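# Fetch cart into yellow bay, then close sliding door

## Task

Fetch the utility cart from the adjoining room and park it in the yellow bay so that each of its four wheels is within the taped area, not resting on the tape. The cart's load has to remain aboard, with no part overhanging the cart's edges. After that, close the sliding door completely. Slamming the door either open or shut is a failure, and so is the robot toppling or finishing tilted. Anything that stays in place only because the robot is holding it at the end does not count as achieved.

## Robot and tools

Robot: a Hello Robot Stretch 4 with one arm. It has an omni-wheel base, a lift on a vertical mast, an arm that telescopes forward, a three-joint wrist and a two-finger gripper. It stands about 1.6 m tall, and the base rim lies within 0.23 m of the base origin. Loose objects may occasionally get a brief shove from the environment.

Frames: the base frame sits on the floor below the base centre, with x forward, y left and z up. hand_pose is reported in this frame as a point between the open fingertips; the printed value may be slightly off. The odometry frame is the base frame as it was when the scene began. base_odometry counts wheel rotation only, so slipping shows up as travel; heading runs -3.142 to 3.142, positive to the left.

execute_actions: argument "actions" is a list holding one action (or empty, which only reports state and images). Optional "cameras" lists head_camera, head_left_camera, head_right_camera, wrist_camera or "all"; omitted or null means all, [] means none, an unknown name rejects the call. An action may contain "base", "joints" or both, plus optional "pace" and "contact_limits"; alternatively it is just {"end_of_arm": "enable_torque"}. All its motions begin at once and may finish at different moments; one action runs at most 15 s.
- "base" is a relative move from where the base last reported itself, with exactly one key: translate_m (metres, straight, forward positive, -2 to 2), strafe_m (metres sideways, left positive, -2 to 2), or rotate_rad (radians in place, counter-clockwise seen from above positive, -3.2 to 3.2).
- "joints" gives absolute targets by name: lift_m 0 to 1.2; arm_m 0 to 0.55 (extension forward); wrist_yaw_rad -1.134 to 4.276 (0 straight ahead, positive left, 3.14 folded back, above 3.4 the arm may block it); wrist_pitch_rad -1.117 to 4.259 (0 level, 1.57 pointing down); wrist_roll_rad -1.117 to 4.259 (0 puts both fingers level, positive turns clockwise viewed from behind); gripper_m -0.038 to 0.141 (fingertip gap in metres; negative means the tips press together). Done tolerances: ±0.004 for lift, arm and gripper, ±0.02 yaw and roll, ±0.05 pitch. Out-of-range joint targets are clipped and noted; any other bad value or unknown key rejects the whole call.
- "pace": "slow", "default", "fast" or "max" (base up to 0.1/0.3/0.4/0.6 m/s and 1/2/3/4 rad/s). With the lift above 0.2 the base is further capped, down to 0.3 m/s and 1 rad/s at 1.2.
- "contact_limits": only {"arm_m": value}, 0 (gentlest) to 0.75 (firmest), default 0.5; the arm stops on contact beyond that.
Joints or base omitted from an action may keep pushing toward earlier targets without the status showing it. To unfold the wrist at scene start, send lift_m 0.4 and wrist_yaw_rad 0 together.

wait: "seconds" 0 to 10; commands nothing and returns the same report as an empty action.
zoom_image: "camera" and "region" [x0, y0, x1, y1] in pixels of that camera's latest full image, origin top-left, at most 504 by 504.
finished_scene: "scene" number (1 or 2); irreversible, reports success. The goal must already hold without the robot's help. Replying with no tool call ends everything.

Result lines: base_status and joint_status tell how each motion ended: "done" (for the base, wheels turned the commanded amount even if slipping), "off_target" (stopped short, may still push), "contact_stop_at_<key>" (blocked; the part goes slack, so a lift may sag under load and a base may roll), "limit_stop_at_<name>", "time_out", "torque_fault". After any of the latter the old target is dropped. on_its_own lists uncommanded behaviour; "held at" there is a target, not a position. If a call reports a stop, the remaining motion calls in that reply are skipped.
- limit_stop_at_tilt: lean over 6 degrees; lift, arm and wheels go limp and ignore commands until the lean eases.
- limit_stop_at_own_body: a joint was about to hit the robot; it can still move away. Likely with pitch below -0.2 and roll below -0.4 or above 4.
- torque_fault: a wrist or gripper motor overloaded (e.g. gripper pressed into something, or over about 2 kg held level) and went limp; send {"end_of_arm": "enable_torque"}.
turned_by_wheels vs turned_by_imu differing by more than about 0.1 rad means a collision or slip; heading error is roughly their difference. base_tilt (degrees, forward and right positive) carries a fixed bias up to about 1.5. lidar_m: 12 distances in metres, 30-degree sectors, first straight ahead then counter-clockwise (4th left, 7th behind, 10th right); "-" is nothing seen or closer than 0.25 m; sees roughly 0.15 m up to robot height, misses glass, thin legs and much behind. wrist_depth_mm: 7x7 grid of depths from top-left, 100 to 2000 mm, includes the robot's body. motor_effort: percent of max, positive toward higher joint values, peak in brackets; fixed per-motor bias plus noise. For wheel_0, wheel_1, wheel_2 positive means turning right.

Gripping: command a gap smaller than the object; squeezing tighter pulls it toward the wrist by up to a third of the shortfall. Position and "done" do not prove a grasp; a firm grip shows as a change in gripper_m effort. Stuck fingertips on a surface: raise the lift.

Cameras: head_camera looks forward and down from the mast top (turn the base to look around); head_left_camera and head_right_camera are fisheyes looking more steeply down and show the base and arm; wrist_camera looks along the fingers.

Avoid: carrying over 1 kg with arm_m above 0.2 while driving or turning, especially fast; hard or high pulls and pushes, which can tip the robot; moving the sliding door fast enough to slam it; drops, slips and hard hits. If tilt stays off its starting value, a wheel may be on something.

Each tool is called after "Call:" as name([rows], argument=value, ...), one row to a line, values as JSON.

## Session

Call:
execute_actions(actions=[])

Scene clock: 0.00 s.
base_odometry: x=+0.000 y=+0.000 heading=+0.000 (m, m, rad; odometry frame)
turned_by_wheels: +0.000 (rad since the last result)
turned_by_imu: +0.000 (rad since the last result)
base_tilt: forward=-0.4 right=+0.2 (deg)
lidar_m: 0.87 1.03 0.86 0.86 1.02 1.08 1.09 1.29 2.26 1.67 1.05 0.84
base_status: not commanded
joint_positions: lift_m=+0.248 arm_m=-0.003 wrist_yaw_rad=+3.143 wrist_pitch_rad=+0.018 wrist_roll_rad=+0.015 gripper_m=+0.057
joint_status: not commanded
motor_effort: lift_m=+18 arm_m=+0 wrist_yaw_rad=-2 wrist_pitch_rad=-7 wrist_roll_rad=+0 gripper_m=-3 wheel_0=+1 wheel_1=+0 wheel_2=+0 (%)
hand_pose: x=-0.1202 y=+0.0870 z=+0.4205 quat_wxyz=(-0.001, -0.009, +0.008, +1.000) (m; base frame)
wrist_depth_mm: - 137 1281 1281 1182 1098 1025 / - 121 159 1281 1160 1098 1042 / - 123 161 1229 1182 1118 1042 / 111 138 224 1255 1182 1118 1042 / 222 1464 1336 1281 1182 1098 1060 / 1537 1464 195 1281 192 1098 1042 / 1060 1042 1138 144 1098 991 1042
pictures: head_camera, head_left_camera, head_right_camera, wrist_camera
Images, in order (width x height): head_camera 420x560, head_left_camera 420x672, head_right_camera 420x672, wrist_camera 616x392.

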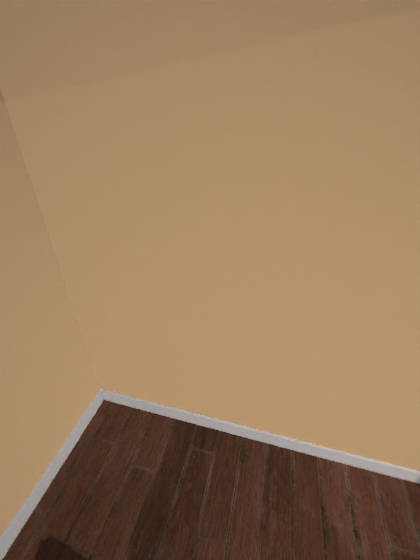

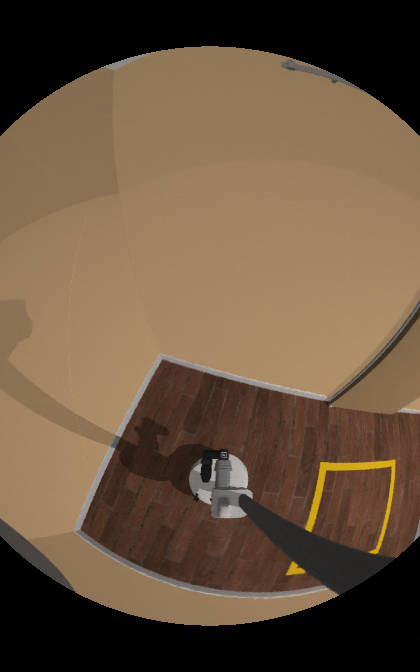

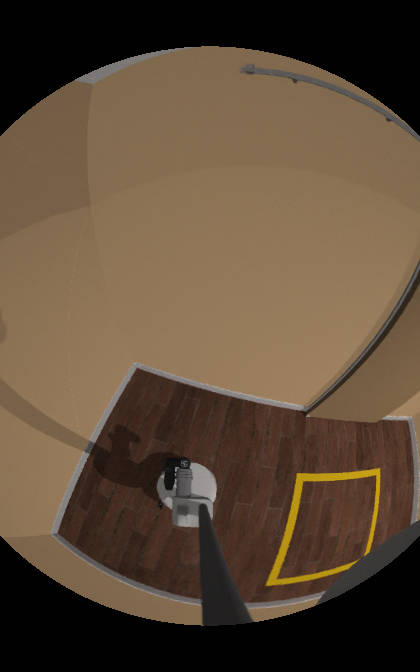

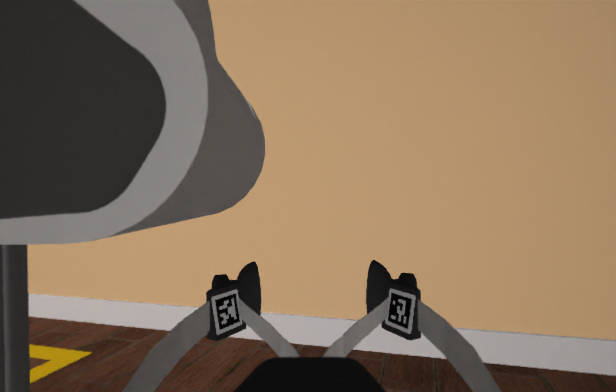

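Call:
execute_actions([
  {"base":{"rotate_rad":-1.0}},
])

Call:
execute_actions([
  {"base":{"rotate_rad":-1.0}},
])

Call:
execute_actions([
  {"base":{"rotate_rad":-1.5}},
])

Scene clock: 6.33 s.
base_odometry: x=+0.000 y=+0.000 heading=-0.999 (m, m, rad; odometry frame)
turned_by_wheels: -0.999 (rad since the last result)
turned_by_imu: -1.007 (rad since the last result)
base_tilt: forward=-0.4 right=+0.2 (deg)
lidar_m: 1.01 0.86 0.89 0.98 0.85 0.86 1.08 1.08 1.07 1.33 2.49 1.52
base_status: done
joint_positions: lift_m=+0.248 arm_m=-0.003 wrist_yaw_rad=+3.143 wrist_pitch_rad=+0.018 wrist_roll_rad=+0.015 gripper_m=+0.057
joint_status: not commanded
motor_effort: lift_m=+18(18) arm_m=+0(0) wrist_yaw_rad=-2(2) wrist_pitch_rad=-7(8) wrist_roll_rad=+0(1) gripper_m=-5(1) wheel_0=+3(5) wheel_1=+3(11) wheel_2=+3(7) (%)
hand_pose: x=-0.1202 y=+0.0870 z=+0.4205 quat_wxyz=(-0.001, -0.009, +0.008, +1.000) (m; base frame)
wrist_depth_mm: - 137 1397 1366 1098 904 768 / - 122 159 1366 1098 904 788 / - 122 161 1397 1118 917 788 / 111 138 223 1397 1118 904 778 / 221 1182 1397 1430 1098 917 768 / 1060 1182 195 1366 192 904 788 / 1042 1042 1160 144 1060 854 788
pictures: head_camera, head_left_camera, head_right_camera, wrist_camera
Images, in order (width x height): head_camera 420x560, head_left_camera 420x672, head_right_camera 420x672, wrist_camera 616x392.

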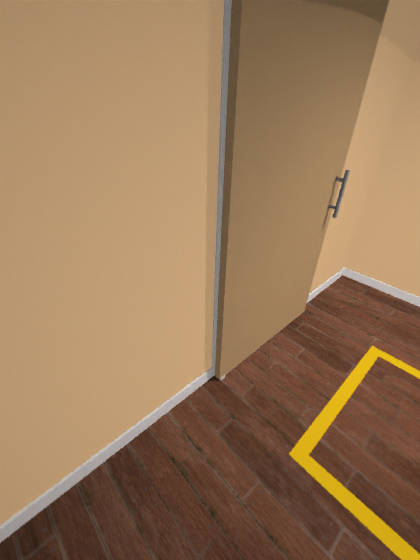

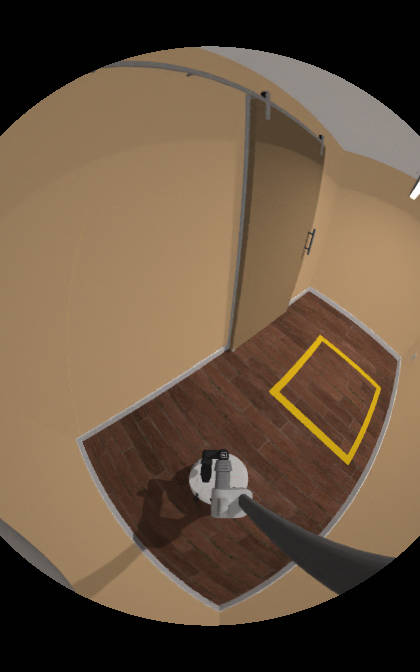

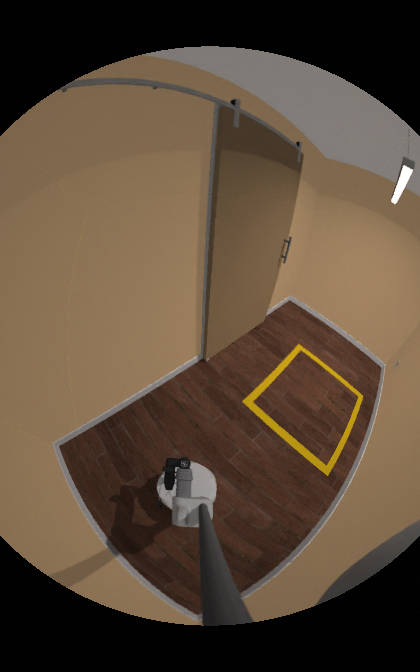

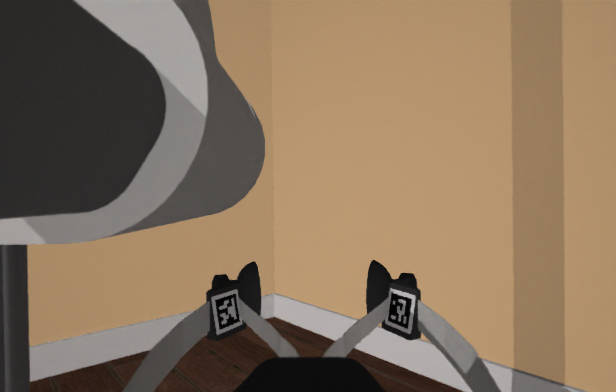

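Scene clock: 8.03 s.
base_odometry: x=+0.000 y=+0.000 heading=-1.999 (m, m, rad; odometry frame)
turned_by_wheels: -1.000 (rad since the last result)
turned_by_imu: -1.006 (rad since the last result)
base_tilt: forward=-0.3 right=+0.2 (deg)
lidar_m: 2.74 1.43 0.98 0.88 0.90 0.97 0.87 0.87 1.10 1.08 1.09 1.35
base_status: done
joint_positions: lift_m=+0.248 arm_m=-0.003 wrist_yaw_rad=+3.143 wrist_pitch_rad=+0.018 wrist_roll_rad=+0.015 gripper_m=+0.057
joint_status: not commanded
motor_effort: lift_m=+18(18) arm_m=+0(0) wrist_yaw_rad=-2(2) wrist_pitch_rad=-9(8) wrist_roll_rad=+0(0) gripper_m=-2(3) wheel_0=+1(6) wheel_1=+1(12) wheel_2=+1(7) (%)
hand_pose: x=-0.1202 y=+0.0870 z=+0.4205 quat_wxyz=(-0.001, -0.009, +0.008, +1.000) (m; base frame)
wrist_depth_mm: - 137 1008 1025 1078 1098 1060 / - 121 160 1042 1078 1098 1078 / - 122 161 1042 1060 1098 1060 / 111 138 224 1042 1078 1118 1060 / 221 976 1008 1042 1078 1098 1060 / 931 976 195 1042 192 1118 1078 / 946 946 976 144 1060 1008 1008
pictures: head_camera, head_left_camera, head_right_camera, wrist_camera
Images, in order (width x height): head_camera 420x560, head_left_camera 420x672, head_right_camera 420x672, wrist_camera 616x392.

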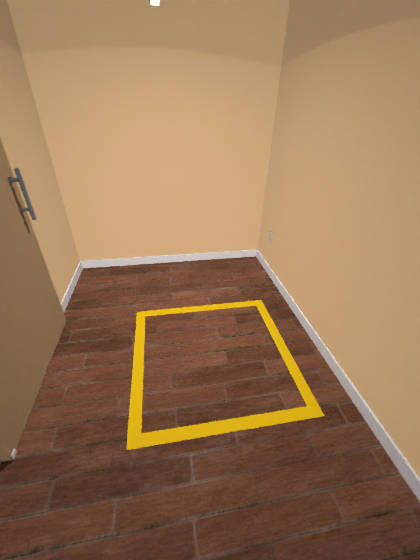

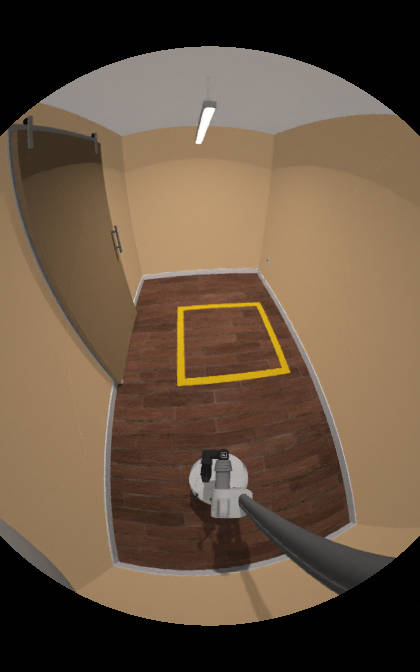

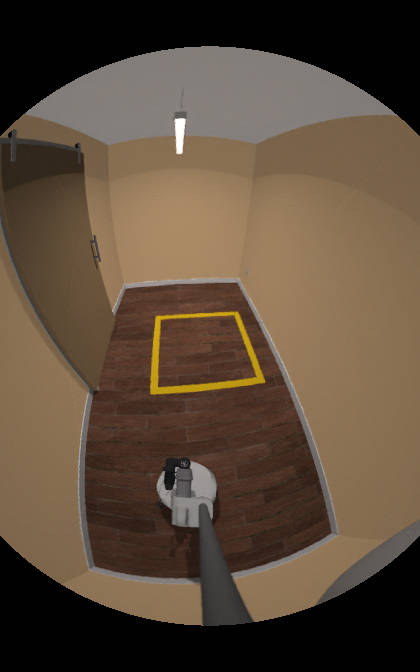

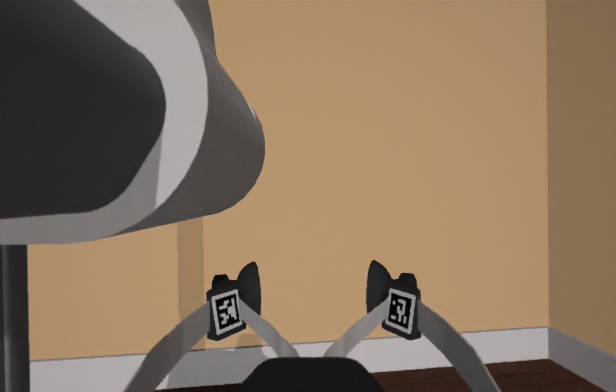

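Scene clock: 10.03 s.
base_odometry: x=+0.000 y=+0.000 heading=+2.784 (m, m, rad; odometry frame)
turned_by_wheels: -1.500 (rad since the last result)
turned_by_imu: -1.510 (rad since the last result)
base_tilt: forward=-0.3 right=+0.2 (deg)
lidar_m: 1.06 1.11 1.44 2.85 1.27 0.96 0.87 0.91 0.93 0.86 0.87 1.16
base_status: done
joint_positions: lift_m=+0.248 arm_m=-0.003 wrist_yaw_rad=+3.143 wrist_pitch_rad=+0.018 wrist_roll_rad=+0.015 gripper_m=+0.057
joint_status: not commanded
motor_effort: lift_m=+18(18) arm_m=+0(1) wrist_yaw_rad=-2(2) wrist_pitch_rad=-7(8) wrist_roll_rad=+0(0) gripper_m=-2(2) wheel_0=-1(7) wheel_1=+0(5) wheel_2=-1(9) (%)
hand_pose: x=-0.1202 y=+0.0870 z=+0.4205 quat_wxyz=(-0.001, -0.009, +0.008, +1.000) (m; base frame)
wrist_depth_mm: - 137 1025 1042 1042 1078 1078 / - 121 159 1042 1060 1078 1078 / - 122 161 1025 1042 1098 1078 / 111 138 224 1060 1060 1060 1078 / 222 1008 1042 1025 1078 1060 1078 / 991 1008 196 1042 192 1060 1078 / 991 991 1025 143 1060 1025 1078
pictures: head_camera, head_left_camera, head_right_camera, wrist_camera
Images, in order (width x height): head_camera 420x560, head_left_camera 420x672, head_right_camera 420x672, wrist_camera 616x392.

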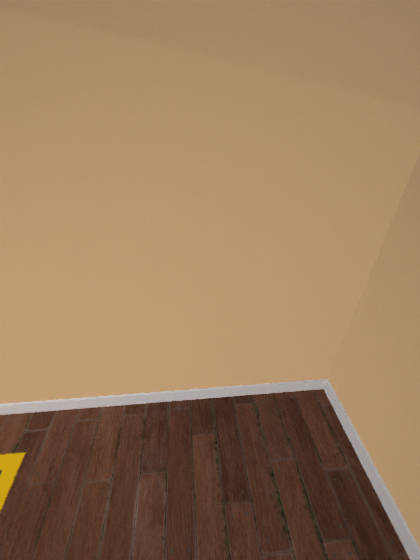

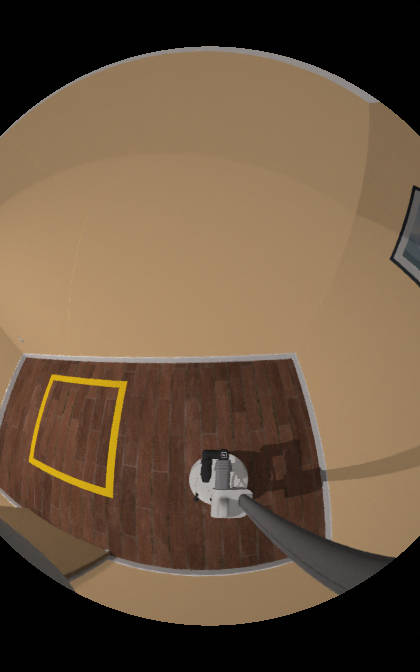

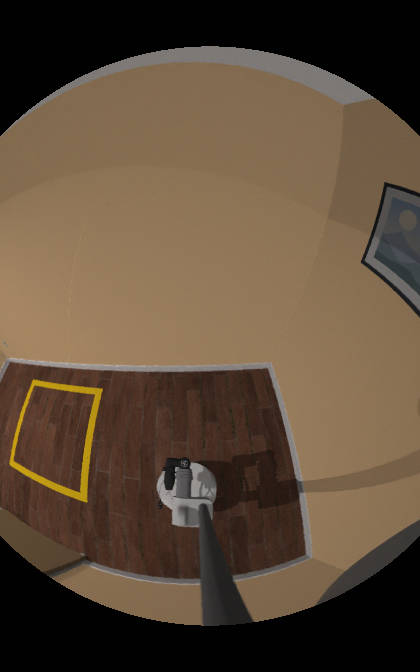

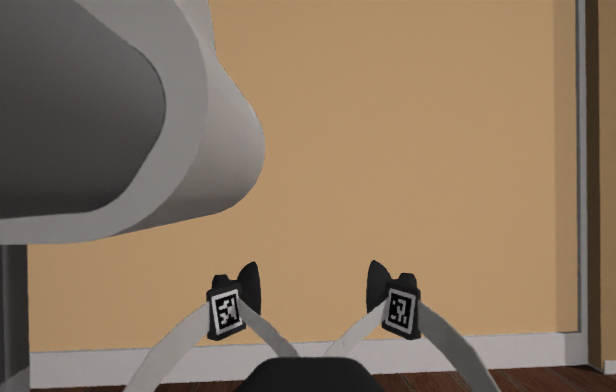

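Call:
execute_actions([
  {"base":{"rotate_rad":-3.084},"joints":{"lift_m":0.8,"wrist_yaw_rad":0,"gripper_m":0.12}},
], cameras=[])

Call:
execute_actions([
  {"base":{"strafe_m":-1.6}},
])

Scene clock: 27.00 s.
base_odometry: x=+0.000 y=+0.000 heading=-0.300 (m, m, rad; odometry frame)
turned_by_wheels: -3.084 (rad since the last result)
turned_by_imu: -3.104 (rad since the last result)
base_tilt: forward=-0.4 right=+0.2 (deg)
lidar_m: 0.87 0.92 0.90 0.86 0.89 1.14 1.06 1.13 1.54 2.85 1.20 0.93
base_status: done
joint_positions: lift_m=+0.800 arm_m=-0.003 wrist_yaw_rad=+0.000 wrist_pitch_rad=+0.018 wrist_roll_rad=+0.015 gripper_m=+0.120
joint_status: all done
motor_effort: lift_m=+22(25) arm_m=+0(0) wrist_yaw_rad=-2(9) wrist_pitch_rad=-8(7) wrist_roll_rad=-1(1) gripper_m=-1(8) wheel_0=+2(7) wheel_1=+2(8) wheel_2=+1(9) (%)
hand_pose: x=+0.4568 y=-0.0874 z=+0.9726 quat_wxyz=(+1.000, +0.008, +0.009, +0.000) (m; base frame)
wrist_depth_mm: 683 683 676 683 676 683 676 / 683 691 683 683 683 676 683 / 683 683 683 683 676 683 683 / 676 683 691 676 691 699 683 / 683 699 699 691 683 683 691 / 683 691 691 683 699 215 683 / 691 683 691 142 691 699 683
pictures: none
No camera images: the call's "cameras" was empty. Leave "cameras" out to get every camera's image.

Scene clock: 33.67 s.
base_odometry: x=-0.473 y=-1.529 heading=-0.300 (m, m, rad; odometry frame)
turned_by_wheels: +0.000 (rad since the last result)
turned_by_imu: +0.007 (rad since the last result)
base_tilt: forward=-0.4 right=+0.2 (deg)
lidar_m: 0.83 0.84 1.30 2.44 1.52 1.12 1.06 1.11 1.32 1.25 1.29 0.83
base_status: done
joint_positions: lift_m=+0.800 arm_m=-0.003 wrist_yaw_rad=+0.000 wrist_pitch_rad=+0.018 wrist_roll_rad=+0.015 gripper_m=+0.120
joint_status: not commanded
motor_effort: lift_m=+21(22) arm_m=-1(0) wrist_yaw_rad=-2(2) wrist_pitch_rad=-6(7) wrist_roll_rad=-1(1) gripper_m=-3(4) wheel_0=+1(10) wheel_1=+0(7) wheel_2=+0(1) (%)
hand_pose: x=+0.4568 y=-0.0874 z=+0.9727 quat_wxyz=(+1.000, +0.008, +0.009, +0.000) (m; base frame)
wrist_depth_mm: 634 627 621 627 634 634 691 / 640 640 634 627 627 627 691 / 640 634 634 634 627 640 691 / 647 627 640 640 634 634 691 / 634 634 634 634 634 634 699 / 647 640 640 640 621 213 699 / 647 640 640 142 647 640 699
pictures: head_camera, head_left_camera, head_right_camera, wrist_camera
Images, in order (width x height): head_camera 420x560, head_left_camera 420x672, head_right_camera 420x672, wrist_camera 616x392.

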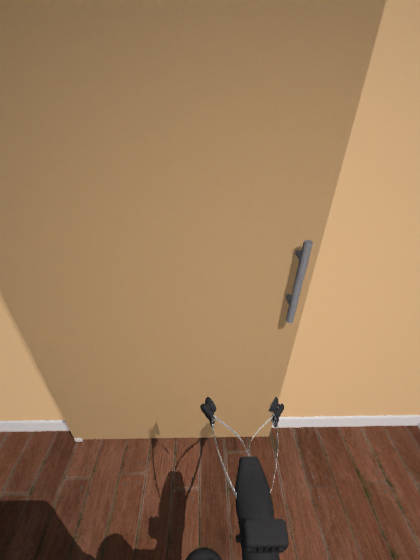

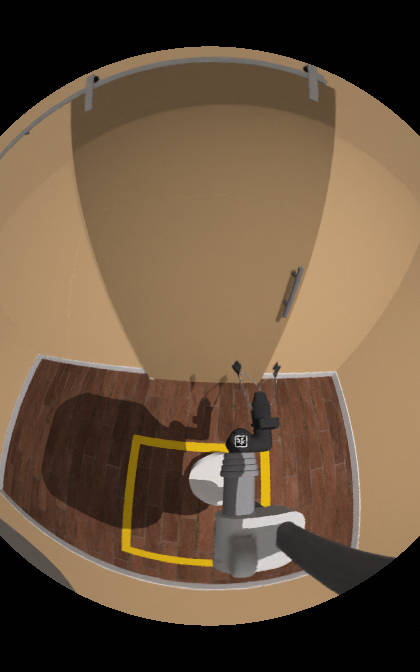

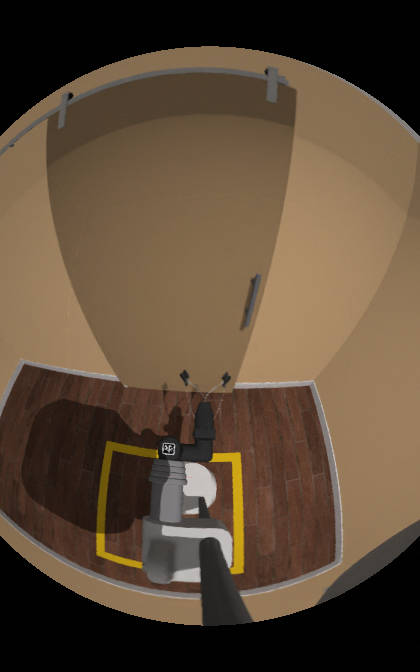

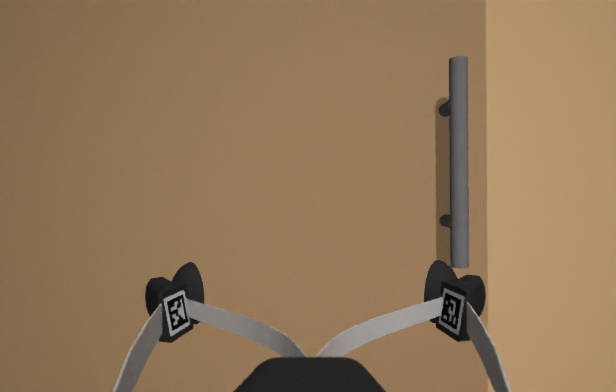

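Call:
execute_actions([
  {"base":{"strafe_m":-0.21},"joints":{"lift_m":0.87,"arm_m":0.2}},
], cameras=["wrist_camera","head_camera"])

Scene clock: 43.00 s.
base_odometry: x=-0.535 y=-1.729 heading=-0.300 (m, m, rad; odometry frame)
turned_by_wheels: +0.000 (rad since the last result)
turned_by_imu: +0.000 (rad since the last result)
base_tilt: forward=-0.4 right=+0.3 (deg)
lidar_m: 0.77 0.86 1.22 2.65 1.54 1.12 1.06 1.09 1.09 1.04 1.07 0.96
base_status: done
joint_positions: lift_m=+0.870 arm_m=+0.199 wrist_yaw_rad=+0.000 wrist_pitch_rad=+0.018 wrist_roll_rad=+0.015 gripper_m=+0.120
joint_status: all done
motor_effort: lift_m=+22(28) arm_m=+6(7) wrist_yaw_rad=-2(3) wrist_pitch_rad=-8(7) wrist_roll_rad=+0(0) gripper_m=-3(1) wheel_0=+1(9) wheel_1=+0(11) wheel_2=+0(1) (%)
hand_pose: x=+0.6583 y=-0.0874 z=+1.0426 quat_wxyz=(+1.000, +0.008, +0.009, +0.000) (m; base frame)
wrist_depth_mm: 436 430 430 430 496 492 484 / 430 430 433 430 496 500 492 / 433 433 433 433 500 496 496 / 436 433 433 430 496 496 492 / 436 439 430 430 496 500 500 / 436 436 433 436 427 213 500 / 439 436 436 142 500 504 500
pictures: head_camera, wrist_camera
Images, in order (width x height): head_camera 420x560, wrist_camera 616x392.

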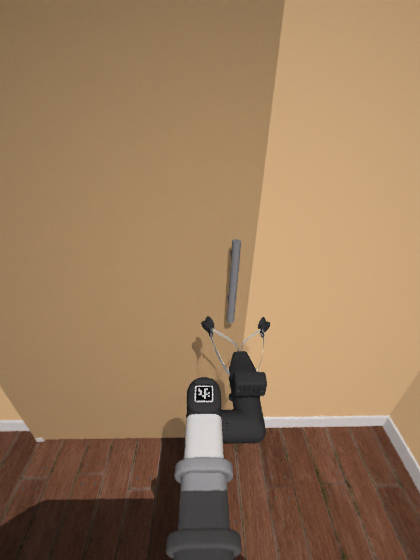

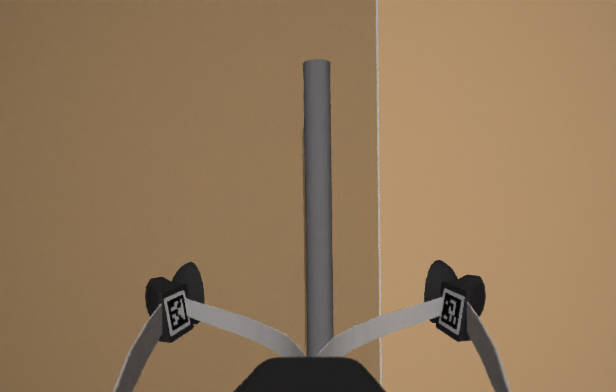

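Call:
execute_actions([
  {"joints":{"arm_m":0.37}},
], cameras=["wrist_camera"])

Call:
execute_actions([
  {"joints":{"gripper_m":0.03}},
], cameras=["wrist_camera"])

Call:
execute_actions([
  {"base":{"strafe_m":0.3},"pace":"slow"},
])

Scene clock: 50.37 s.
base_odometry: x=-0.535 y=-1.729 heading=-0.300 (m, m, rad; odometry frame)
turned_by_wheels: +0.000 (rad since the last result)
turned_by_imu: -0.001 (rad since the last result)
base_tilt: forward=-0.3 right=+0.2 (deg)
lidar_m: 0.78 0.86 1.20 2.65 1.54 1.13 1.06 1.12 1.08 1.03 1.07 0.97
base_status: not commanded
joint_positions: lift_m=+0.870 arm_m=+0.369 wrist_yaw_rad=+0.000 wrist_pitch_rad=+0.018 wrist_roll_rad=+0.015 gripper_m=+0.120
joint_status: all done
motor_effort: lift_m=+22(22) arm_m=+6(6) wrist_yaw_rad=-2(2) wrist_pitch_rad=-8(8) wrist_roll_rad=+0(0) gripper_m=+1(1) wheel_0=+1(1) wheel_1=+0(0) wheel_2=+0(0) (%)
hand_pose: x=+0.8283 y=-0.0874 z=+1.0426 quat_wxyz=(+1.000, +0.008, +0.009, +0.000) (m; base frame)
wrist_depth_mm: 260 259 259 256 258 320 322 / 260 260 260 258 257 324 322 / 262 260 260 198 260 325 324 / 263 262 262 198 260 325 324 / 264 264 262 198 260 327 327 / 264 264 263 197 259 215 324 / 264 262 263 142 263 327 325
pictures: wrist_camera
Images, in order (width x height): wrist_camera 616x392.

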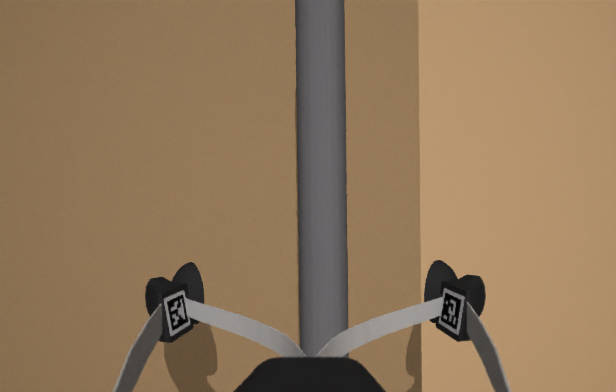

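Scene clock: 52.13 s.
base_odometry: x=-0.535 y=-1.729 heading=-0.300 (m, m, rad; odometry frame)
turned_by_wheels: +0.000 (rad since the last result)
turned_by_imu: -0.001 (rad since the last result)
base_tilt: forward=-0.4 right=+0.3 (deg)
lidar_m: 0.77 0.87 1.19 2.67 1.55 1.14 1.05 1.13 1.07 1.03 1.08 0.92
base_status: not commanded
joint_positions: lift_m=+0.870 arm_m=+0.369 wrist_yaw_rad=-0.001 wrist_pitch_rad=+0.018 wrist_roll_rad=+0.015 gripper_m=+0.030
joint_status: all done
motor_effort: lift_m=+22(22) arm_m=+6(6) wrist_yaw_rad=+1(0) wrist_pitch_rad=-6(7) wrist_roll_rad=+0(0) gripper_m=-5(8) wheel_0=+1(0) wheel_1=+0(0) wheel_2=+0(0) (%)
hand_pose: x=+0.8282 y=-0.0877 z=+1.0426 quat_wxyz=(+1.000, +0.008, +0.009, -0.001) (m; base frame)
wrist_depth_mm: 260 259 259 196 257 324 322 / 260 259 258 196 256 325 324 / 260 260 258 200 258 327 325 / 260 260 258 258 259 327 322 / 262 262 259 199 260 327 327 / 262 263 196 193 192 327 325 / 263 263 263 154 260 329 327
pictures: wrist_camera
Images, in order (width x height): wrist_camera 616x392.

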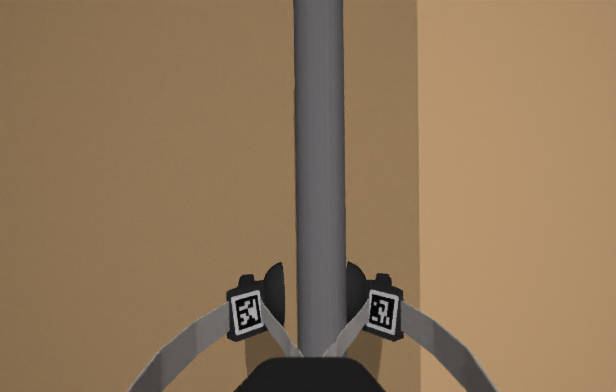

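Scene clock: 56.30 s.
base_odometry: x=-0.445 y=-1.443 heading=-0.301 (m, m, rad; odometry frame)
turned_by_wheels: -0.001 (rad since the last result)
turned_by_imu: -0.038 (rad since the last result)
base_tilt: forward=-0.5 right=+0.2 (deg)
lidar_m: 0.78 0.84 1.15 2.35 1.64 1.15 1.08 1.12 1.43 1.34 1.32 0.97
base_status: done
joint_positions: lift_m=+0.870 arm_m=+0.370 wrist_yaw_rad=-0.004 wrist_pitch_rad=+0.018 wrist_roll_rad=+0.015 gripper_m=+0.030
joint_status: not commanded
motor_effort: lift_m=+22(22) arm_m=+2(6) wrist_yaw_rad=+9(60) wrist_pitch_rad=-6(8) wrist_roll_rad=+0(0) gripper_m=-4(16) wheel_0=-5(31) wheel_1=-2(14) wheel_2=-6(13) (%)
hand_pose: x=+0.8286 y=-0.0886 z=+1.0426 quat_wxyz=(+1.000, +0.008, +0.009, -0.002) (m; base frame)
wrist_depth_mm: 241 241 244 245 247 - 449 / 240 242 245 246 248 - 452 / 241 243 246 247 249 - 455 / 242 243 244 247 250 - 452 / 243 244 247 246 250 - 455 / 244 246 196 189 185 - 459 / 245 246 247 141 251 - 459
pictures: head_camera, head_left_camera, head_right_camera, wrist_camera
Images, in order (width x height): head_camera 420x560, head_left_camera 420x672, head_right_camera 420x672, wrist_camera 616x392.

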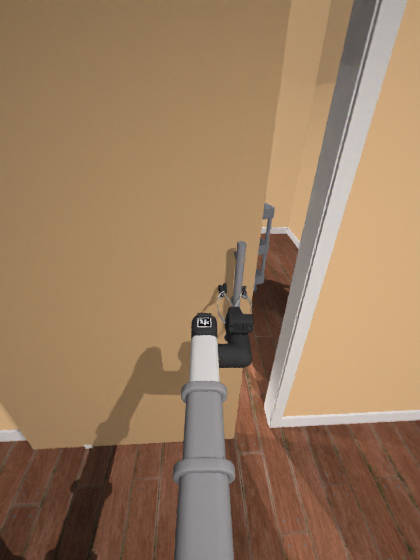

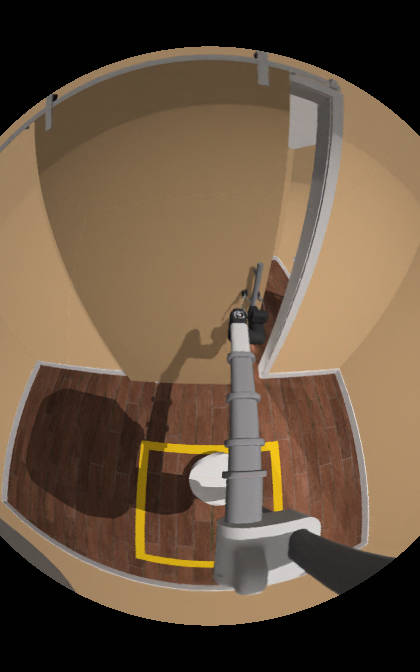

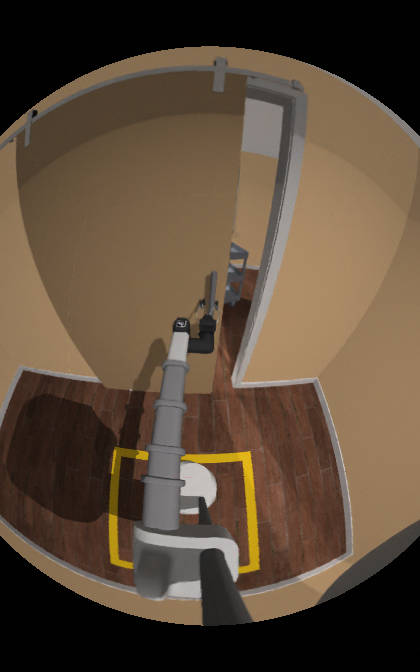

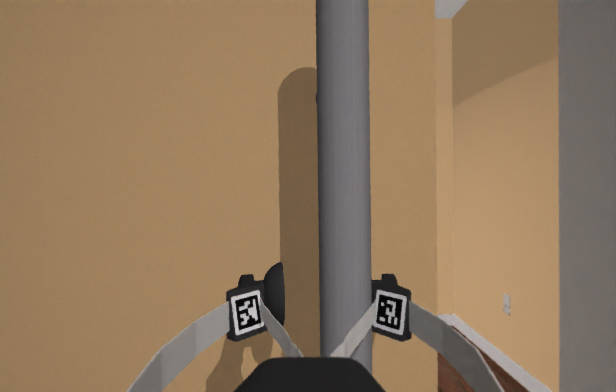

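Call:
execute_actions([
  {"base":{"rotate_rad":0.05},"joints":{"arm_m":0.355},"pace":"slow"},
], cameras=[])

Call:
execute_actions([
  {"base":{"strafe_m":0.35},"pace":"slow"},
])

Scene clock: 63.00 s.
base_odometry: x=-0.445 y=-1.443 heading=-0.253 (m, m, rad; odometry frame)
turned_by_wheels: +0.048 (rad since the last result)
turned_by_imu: +0.010 (rad since the last result)
base_tilt: forward=-0.3 right=+0.1 (deg)
lidar_m: 0.77 0.86 1.14 2.35 1.63 1.14 1.09 1.14 1.43 1.35 1.33 0.97
base_status: done
joint_positions: lift_m=+0.870 arm_m=+0.357 wrist_yaw_rad=-0.006 wrist_pitch_rad=+0.018 wrist_roll_rad=+0.015 gripper_m=+0.030
joint_status: all done
on_its_own: wrist_yaw_rad is at rest, and its effort (+16) is outside its rest range (-13 to +13)
motor_effort: lift_m=+22(22) arm_m=-8(11) wrist_yaw_rad=+16(45) wrist_pitch_rad=-7(6) wrist_roll_rad=+1(1) gripper_m=-10(17) wheel_0=-13(30) wheel_1=-7(15) wheel_2=-4(14) (%)
hand_pose: x=+0.8153 y=-0.0892 z=+1.0426 quat_wxyz=(+1.000, +0.007, +0.009, -0.003) (m; base frame)
wrist_depth_mm: 244 246 249 248 251 - 1983 / 246 248 249 250 251 - 1808 / 246 246 249 251 252 - 1863 / 247 249 250 250 252 - 1863 / 248 249 251 251 254 - 1921 / 248 249 196 211 186 - 1921 / 249 250 252 184 254 - 1863
pictures: none
No camera images: the call's "cameras" was empty. Leave "cameras" out to get every camera's image.

Scene clock: 67.63 s.
base_odometry: x=-0.357 y=-1.104 heading=-0.253 (m, m, rad; odometry frame)
turned_by_wheels: -0.001 (rad since the last result)
turned_by_imu: -0.217 (rad since the last result)
base_tilt: forward=-1.0 right=+0.6 (deg)
lidar_m: 0.72 0.75 0.90 1.72 2.02 1.35 1.15 1.17 1.35 1.67 1.64 1.09
base_status: done
joint_positions: lift_m=+0.870 arm_m=+0.354 wrist_yaw_rad=-0.011 wrist_pitch_rad=+0.026 wrist_roll_rad=+0.013 gripper_m=+0.030
joint_status: not commanded
on_its_own: wrist_yaw_rad is at rest, and its effort (+28) is outside its rest range (-13 to +13); wrist_pitch_rad is at rest, and its effort (-32) is outside its rest range (-23 to +23)
motor_effort: lift_m=+22(22) arm_m=+6(9) wrist_yaw_rad=+28(59) wrist_pitch_rad=-32(35) wrist_roll_rad=+3(4) gripper_m=-5(19) wheel_0=-1(29) wheel_1=+6(7) wheel_2=-16(18) (%)
hand_pose: x=+0.8124 y=-0.0905 z=+1.0403 quat_wxyz=(+1.000, +0.007, +0.013, -0.005) (m; base frame)
wrist_depth_mm: 204 213 224 232 251 - 1661 / 204 214 225 226 252 - 1618 / 204 214 226 234 252 - 1708 / 205 215 227 236 254 - 1661 / 205 216 226 236 253 - 1661 / 206 213 200 236 181 - 1756 / 206 214 226 177 256 1921 1708
pictures: head_camera, head_left_camera, head_right_camera, wrist_camera
Images, in order (width x height): head_camera 420x560, head_left_camera 420x672, head_right_camera 420x672, wrist_camera 616x392.

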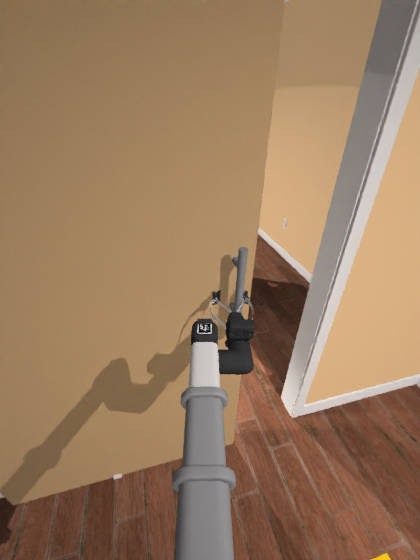

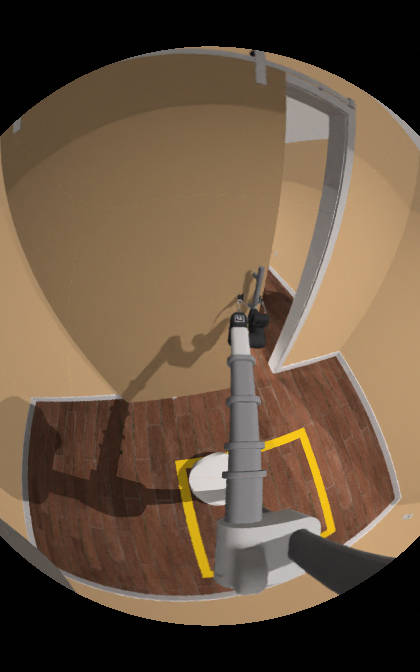

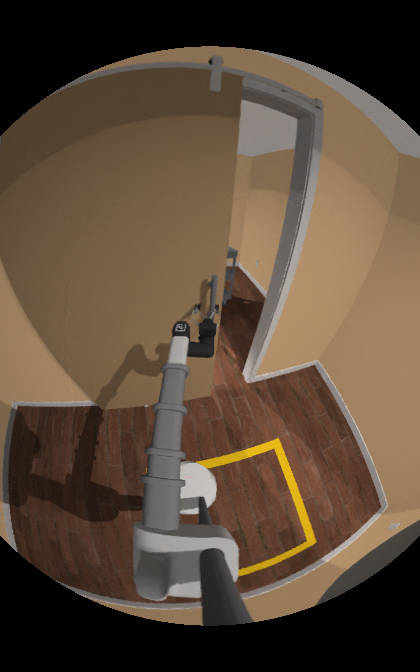

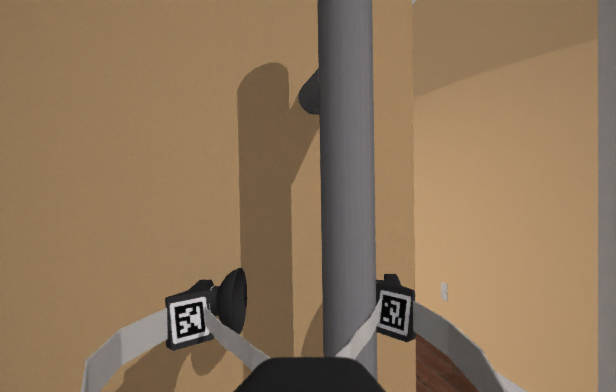

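Call:
execute_actions([
  {"joints":{"gripper_m":0.12}},
], cameras=[])

Call:
execute_actions([
  {"joints":{"arm_m":0.0}},
], cameras=[])

Call:
execute_actions([
  {"base":{"rotate_rad":0.25}},
], cameras=[])

Call:
execute_actions([
  {"base":{"strafe_m":-0.95}},
], cameras=[])

Call:
execute_actions([
  {"base":{"rotate_rad":1.1}},
])

Scene clock: 93.60 s.
base_odometry: x=-0.357 y=-1.104 heading=-0.254 (m, m, rad; odometry frame)
turned_by_wheels: +0.000 (rad since the last result)
turned_by_imu: +0.011 (rad since the last result)
base_tilt: forward=-1.1 right=+0.7 (deg)
lidar_m: 0.72 0.75 0.89 1.78 2.04 1.32 1.16 1.16 1.37 1.67 1.60 1.10
base_status: not commanded
joint_positions: lift_m=+0.870 arm_m=+0.354 wrist_yaw_rad=-0.012 wrist_pitch_rad=+0.028 wrist_roll_rad=+0.013 gripper_m=+0.120
joint_status: all done
on_its_own: wrist_yaw_rad is at rest, and its effort (+34) is outside its rest range (-13 to +13); wrist_pitch_rad is at rest, and its effort (-37) is outside its rest range (-23 to +23)
motor_effort: lift_m=+22(22) arm_m=+6(6) wrist_yaw_rad=+34(34) wrist_pitch_rad=-37(35) wrist_roll_rad=+5(5) gripper_m=+0(7) wheel_0=-1(2) wheel_1=+6(6) wheel_2=-16(16) (%)
hand_pose: x=+0.8121 y=-0.0910 z=+1.0398 quat_wxyz=(+1.000, +0.007, +0.014, -0.006) (m; base frame)
wrist_depth_mm: 204 214 225 236 250 - 1661 / 205 216 226 234 181 - 1708 / 205 216 227 237 180 - 1756 / 206 216 228 237 180 - 1756 / 206 216 228 238 180 - 1756 / 207 216 189 240 180 - 1661 / 208 214 229 148 180 - 1756
pictures: none
No camera images: the call's "cameras" was empty. Leave "cameras" out to get every camera's image.

Scene clock: 95.77 s.
base_odometry: x=-0.357 y=-1.104 heading=-0.252 (m, m, rad; odometry frame)
turned_by_wheels: +0.001 (rad since the last result)
turned_by_imu: +0.000 (rad since the last result)
base_tilt: forward=-0.3 right=+0.2 (deg)
lidar_m: 0.73 0.73 0.88 1.75 2.03 1.34 1.16 1.17 1.39 1.68 1.59 1.09
base_status: not commanded
joint_positions: lift_m=+0.870 arm_m=+0.001 wrist_yaw_rad=+0.000 wrist_pitch_rad=+0.018 wrist_roll_rad=+0.015 gripper_m=+0.120
joint_status: all done
motor_effort: lift_m=+21(22) arm_m=-6(6) wrist_yaw_rad=-2(34) wrist_pitch_rad=-9(34) wrist_roll_rad=+1(5) gripper_m=-2(1) wheel_0=+1(4) wheel_1=+1(6) wheel_2=+1(16) (%)
hand_pose: x=+0.4604 y=-0.0874 z=+1.0426 quat_wxyz=(+1.000, +0.007, +0.009, +0.000) (m; base frame)
wrist_depth_mm: 500 521 539 569 - - 768 / 496 521 549 569 - - 759 / 500 525 544 574 - - 741 / 500 521 549 569 - - 768 / 500 521 549 569 - - 750 / 500 525 544 574 597 214 768 / 504 521 549 142 - - 768
pictures: none
No camera images: the call's "cameras" was empty. Leave "cameras" out to get every camera's image.

Scene clock: 96.77 s.
base_odometry: x=-0.357 y=-1.104 heading=-0.003 (m, m, rad; odometry frame)
turned_by_wheels: +0.250 (rad since the last result)
turned_by_imu: +0.251 (rad since the last result)
base_tilt: forward=-0.4 right=+0.2 (deg)
lidar_m: 0.74 0.77 1.20 2.01 1.63 1.20 1.16 1.21 1.72 1.65 1.12 0.73
base_status: done
joint_positions: lift_m=+0.870 arm_m=+0.001 wrist_yaw_rad=+0.000 wrist_pitch_rad=+0.018 wrist_roll_rad=+0.015 gripper_m=+0.120
joint_status: not commanded
motor_effort: lift_m=+22(22) arm_m=-6(6) wrist_yaw_rad=-2(2) wrist_pitch_rad=-6(7) wrist_roll_rad=+0(0) gripper_m=+1(0) wheel_0=-1(6) wheel_1=-3(8) wheel_2=-2(7) (%)
hand_pose: x=+0.4604 y=-0.0874 z=+1.0426 quat_wxyz=(+1.000, +0.007, +0.009, +0.000) (m; base frame)
wrist_depth_mm: 539 535 530 535 525 517 - / 539 539 535 535 521 521 - / 549 539 539 535 530 530 - / 549 544 539 530 530 530 - / 549 544 539 535 530 517 - / 544 549 535 535 530 214 - / 544 554 549 142 530 525 -
pictures: none
No camera images: the call's "cameras" was empty. Leave "cameras" out to get every camera's image.

Scene clock: 101.27 s.
base_odometry: x=-0.360 y=-2.054 heading=-0.003 (m, m, rad; odometry frame)
turned_by_wheels: +0.000 (rad since the last result)
turned_by_imu: +0.003 (rad since the last result)
base_tilt: forward=-0.4 right=+0.2 (deg)
lidar_m: 0.77 0.93 1.07 2.97 1.66 1.22 1.19 1.08 0.77 0.72 0.75 0.80
base_status: done
joint_positions: lift_m=+0.870 arm_m=+0.001 wrist_yaw_rad=+0.000 wrist_pitch_rad=+0.018 wrist_roll_rad=+0.015 gripper_m=+0.120
joint_status: not commanded
motor_effort: lift_m=+21(22) arm_m=-6(6) wrist_yaw_rad=-2(2) wrist_pitch_rad=-10(7) wrist_roll_rad=+1(1) gripper_m=+0(2) wheel_0=+1(8) wheel_1=-1(14) wheel_2=+0(0) (%)
hand_pose: x=+0.4604 y=-0.0874 z=+1.0427 quat_wxyz=(+1.000, +0.007, +0.009, +0.000) (m; base frame)
wrist_depth_mm: - - 574 574 569 569 564 / - - 591 585 574 574 559 / - - 580 569 569 574 564 / - - 585 574 574 569 569 / - - 603 585 574 569 564 / - - 585 585 574 213 569 / - 585 591 142 574 574 569
pictures: none
No camera images: the call's "cameras" was empty. Leave "cameras" out to get every camera's image.

Scene clock: 103.03 s.
base_odometry: x=-0.360 y=-2.054 heading=+1.097 (m, m, rad; odometry frame)
turned_by_wheels: +1.100 (rad since the last result)
turned_by_imu: +1.106 (rad since the last result)
base_tilt: forward=-0.3 right=+0.3 (deg)
lidar_m: 1.14 2.96 1.54 1.21 1.16 1.00 0.76 0.73 0.79 0.83 0.77 0.91
base_status: done
joint_positions: lift_m=+0.870 arm_m=+0.001 wrist_yaw_rad=+0.000 wrist_pitch_rad=+0.018 wrist_roll_rad=+0.015 gripper_m=+0.120
joint_status: not commanded
motor_effort: lift_m=+21(21) arm_m=-6(6) wrist_yaw_rad=-3(3) wrist_pitch_rad=-5(7) wrist_roll_rad=+0(0) gripper_m=-5(2) wheel_0=-1(6) wheel_1=-1(8) wheel_2=+0(9) (%)
hand_pose: x=+0.4604 y=-0.0874 z=+1.0427 quat_wxyz=(+1.000, +0.007, +0.009, +0.000) (m; base frame)
wrist_depth_mm: - - - 1366 891 676 - / - - - 1366 904 683 - / - - - 1366 904 647 - / - - - 1397 904 654 - / - - - 1397 917 661 - / - - - 1430 842 213 - / - - - 142 904 668 -
pictures: head_camera, head_left_camera, head_right_camera, wrist_camera
Images, in order (width x height): head_camera 420x560, head_left_camera 420x672, head_right_camera 420x672, wrist_camera 616x392.

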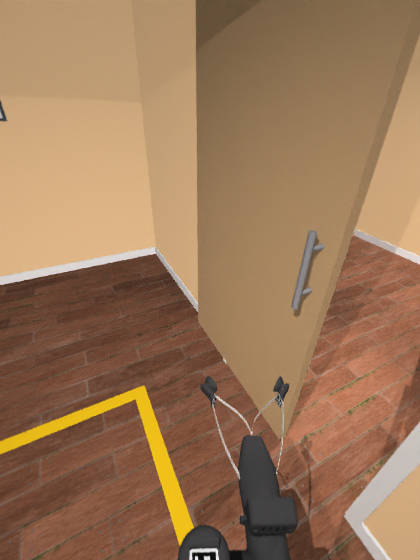

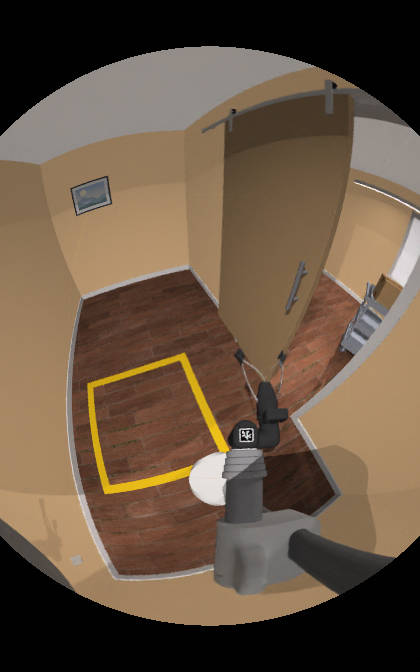

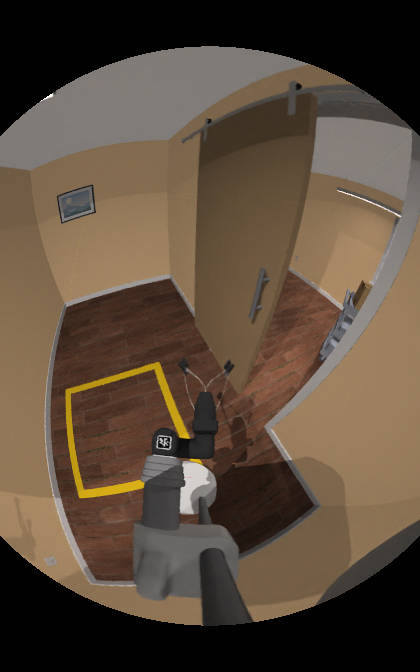

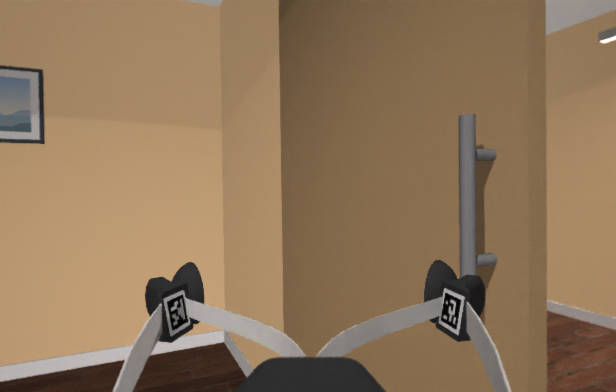

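Call:
execute_actions([
  {"base":{"strafe_m":-0.27},"joints":{"arm_m":0.2}},
], cameras=["wrist_camera","head_camera"])

Scene clock: 119.10 s.
base_odometry: x=-0.119 y=-2.177 heading=+1.097 (m, m, rad; odometry frame)
turned_by_wheels: +0.000 (rad since the last result)
turned_by_imu: +0.000 (rad since the last result)
base_tilt: forward=-0.3 right=+0.2 (deg)
lidar_m: 0.84 3.08 1.92 1.46 1.42 0.83 0.64 0.62 0.67 0.57 0.54 0.59
base_status: done
joint_positions: lift_m=+0.870 arm_m=+0.199 wrist_yaw_rad=+0.000 wrist_pitch_rad=+0.018 wrist_roll_rad=+0.015 gripper_m=+0.120
joint_status: all done
motor_effort: lift_m=+21(21) arm_m=+6(6) wrist_yaw_rad=-2(3) wrist_pitch_rad=-8(7) wrist_roll_rad=+1(1) gripper_m=+1(1) wheel_0=-1(10) wheel_1=+0(6) wheel_2=+1(1) (%)
hand_pose: x=+0.6583 y=-0.0874 z=+1.0427 quat_wxyz=(+1.000, +0.007, +0.009, +0.000) (m; base frame)
wrist_depth_mm: - - 1060 559 436 - - / - - 1098 521 439 - - / - - 1078 492 439 - - / - - 1118 488 430 - - / - - 1118 504 433 - - / - - 798 466 421 215 - / - - 1138 142 430 - -
pictures: head_camera, wrist_camera
Images, in order (width x height): head_camera 420x560, wrist_camera 616x392.

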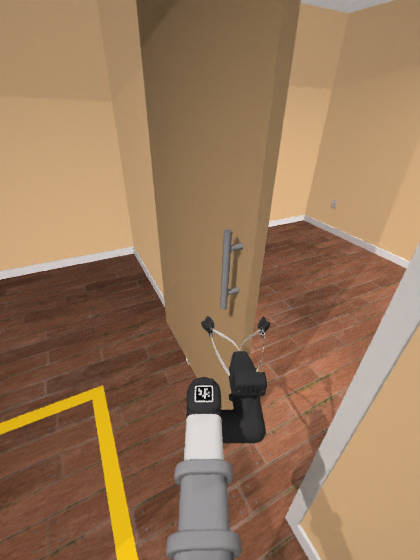

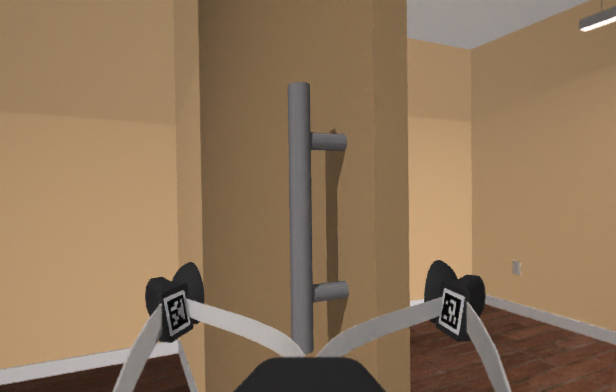

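Call:
execute_actions([
  {"joints":{"gripper_m":0.06,"arm_m":0.4},"pace":"slow"},
], cameras=["wrist_camera","head_camera"])

Scene clock: 128.50 s.
base_odometry: x=-0.119 y=-2.177 heading=+1.097 (m, m, rad; odometry frame)
turned_by_wheels: +0.000 (rad since the last result)
turned_by_imu: -0.002 (rad since the last result)
base_tilt: forward=-0.5 right=+0.2 (deg)
lidar_m: 0.86 3.08 1.89 1.46 1.41 0.84 0.64 0.59 0.68 0.55 0.53 0.57
base_status: not commanded
joint_positions: lift_m=+0.870 arm_m=+0.399 wrist_yaw_rad=+0.001 wrist_pitch_rad=+0.018 wrist_roll_rad=+0.015 gripper_m=+0.060
joint_status: all done
motor_effort: lift_m=+21(21) arm_m=+7(7) wrist_yaw_rad=-5(5) wrist_pitch_rad=-7(6) wrist_roll_rad=+0(1) gripper_m=-2(2) wheel_0=+0(1) wheel_1=+0(0) wheel_2=+1(1) (%)
hand_pose: x=+0.8583 y=-0.0871 z=+1.0427 quat_wxyz=(+1.000, +0.007, +0.009, +0.000) (m; base frame)
wrist_depth_mm: - - 683 242 238 224 - / - - 683 243 240 224 - / - - 715 243 240 224 - / - - 723 297 244 227 - / - - 723 300 233 225 - / - - 195 303 193 227 - / - - 741 143 236 227 -
pictures: head_camera, wrist_camera
Images, in order (width x height): head_camera 420x560, wrist_camera 616x392.

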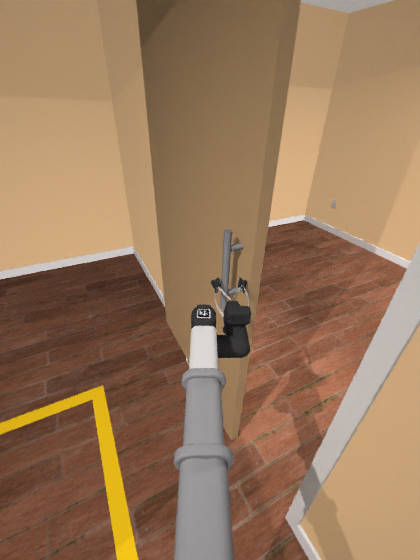

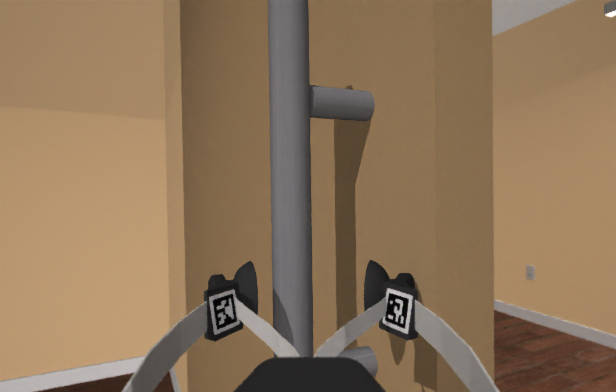

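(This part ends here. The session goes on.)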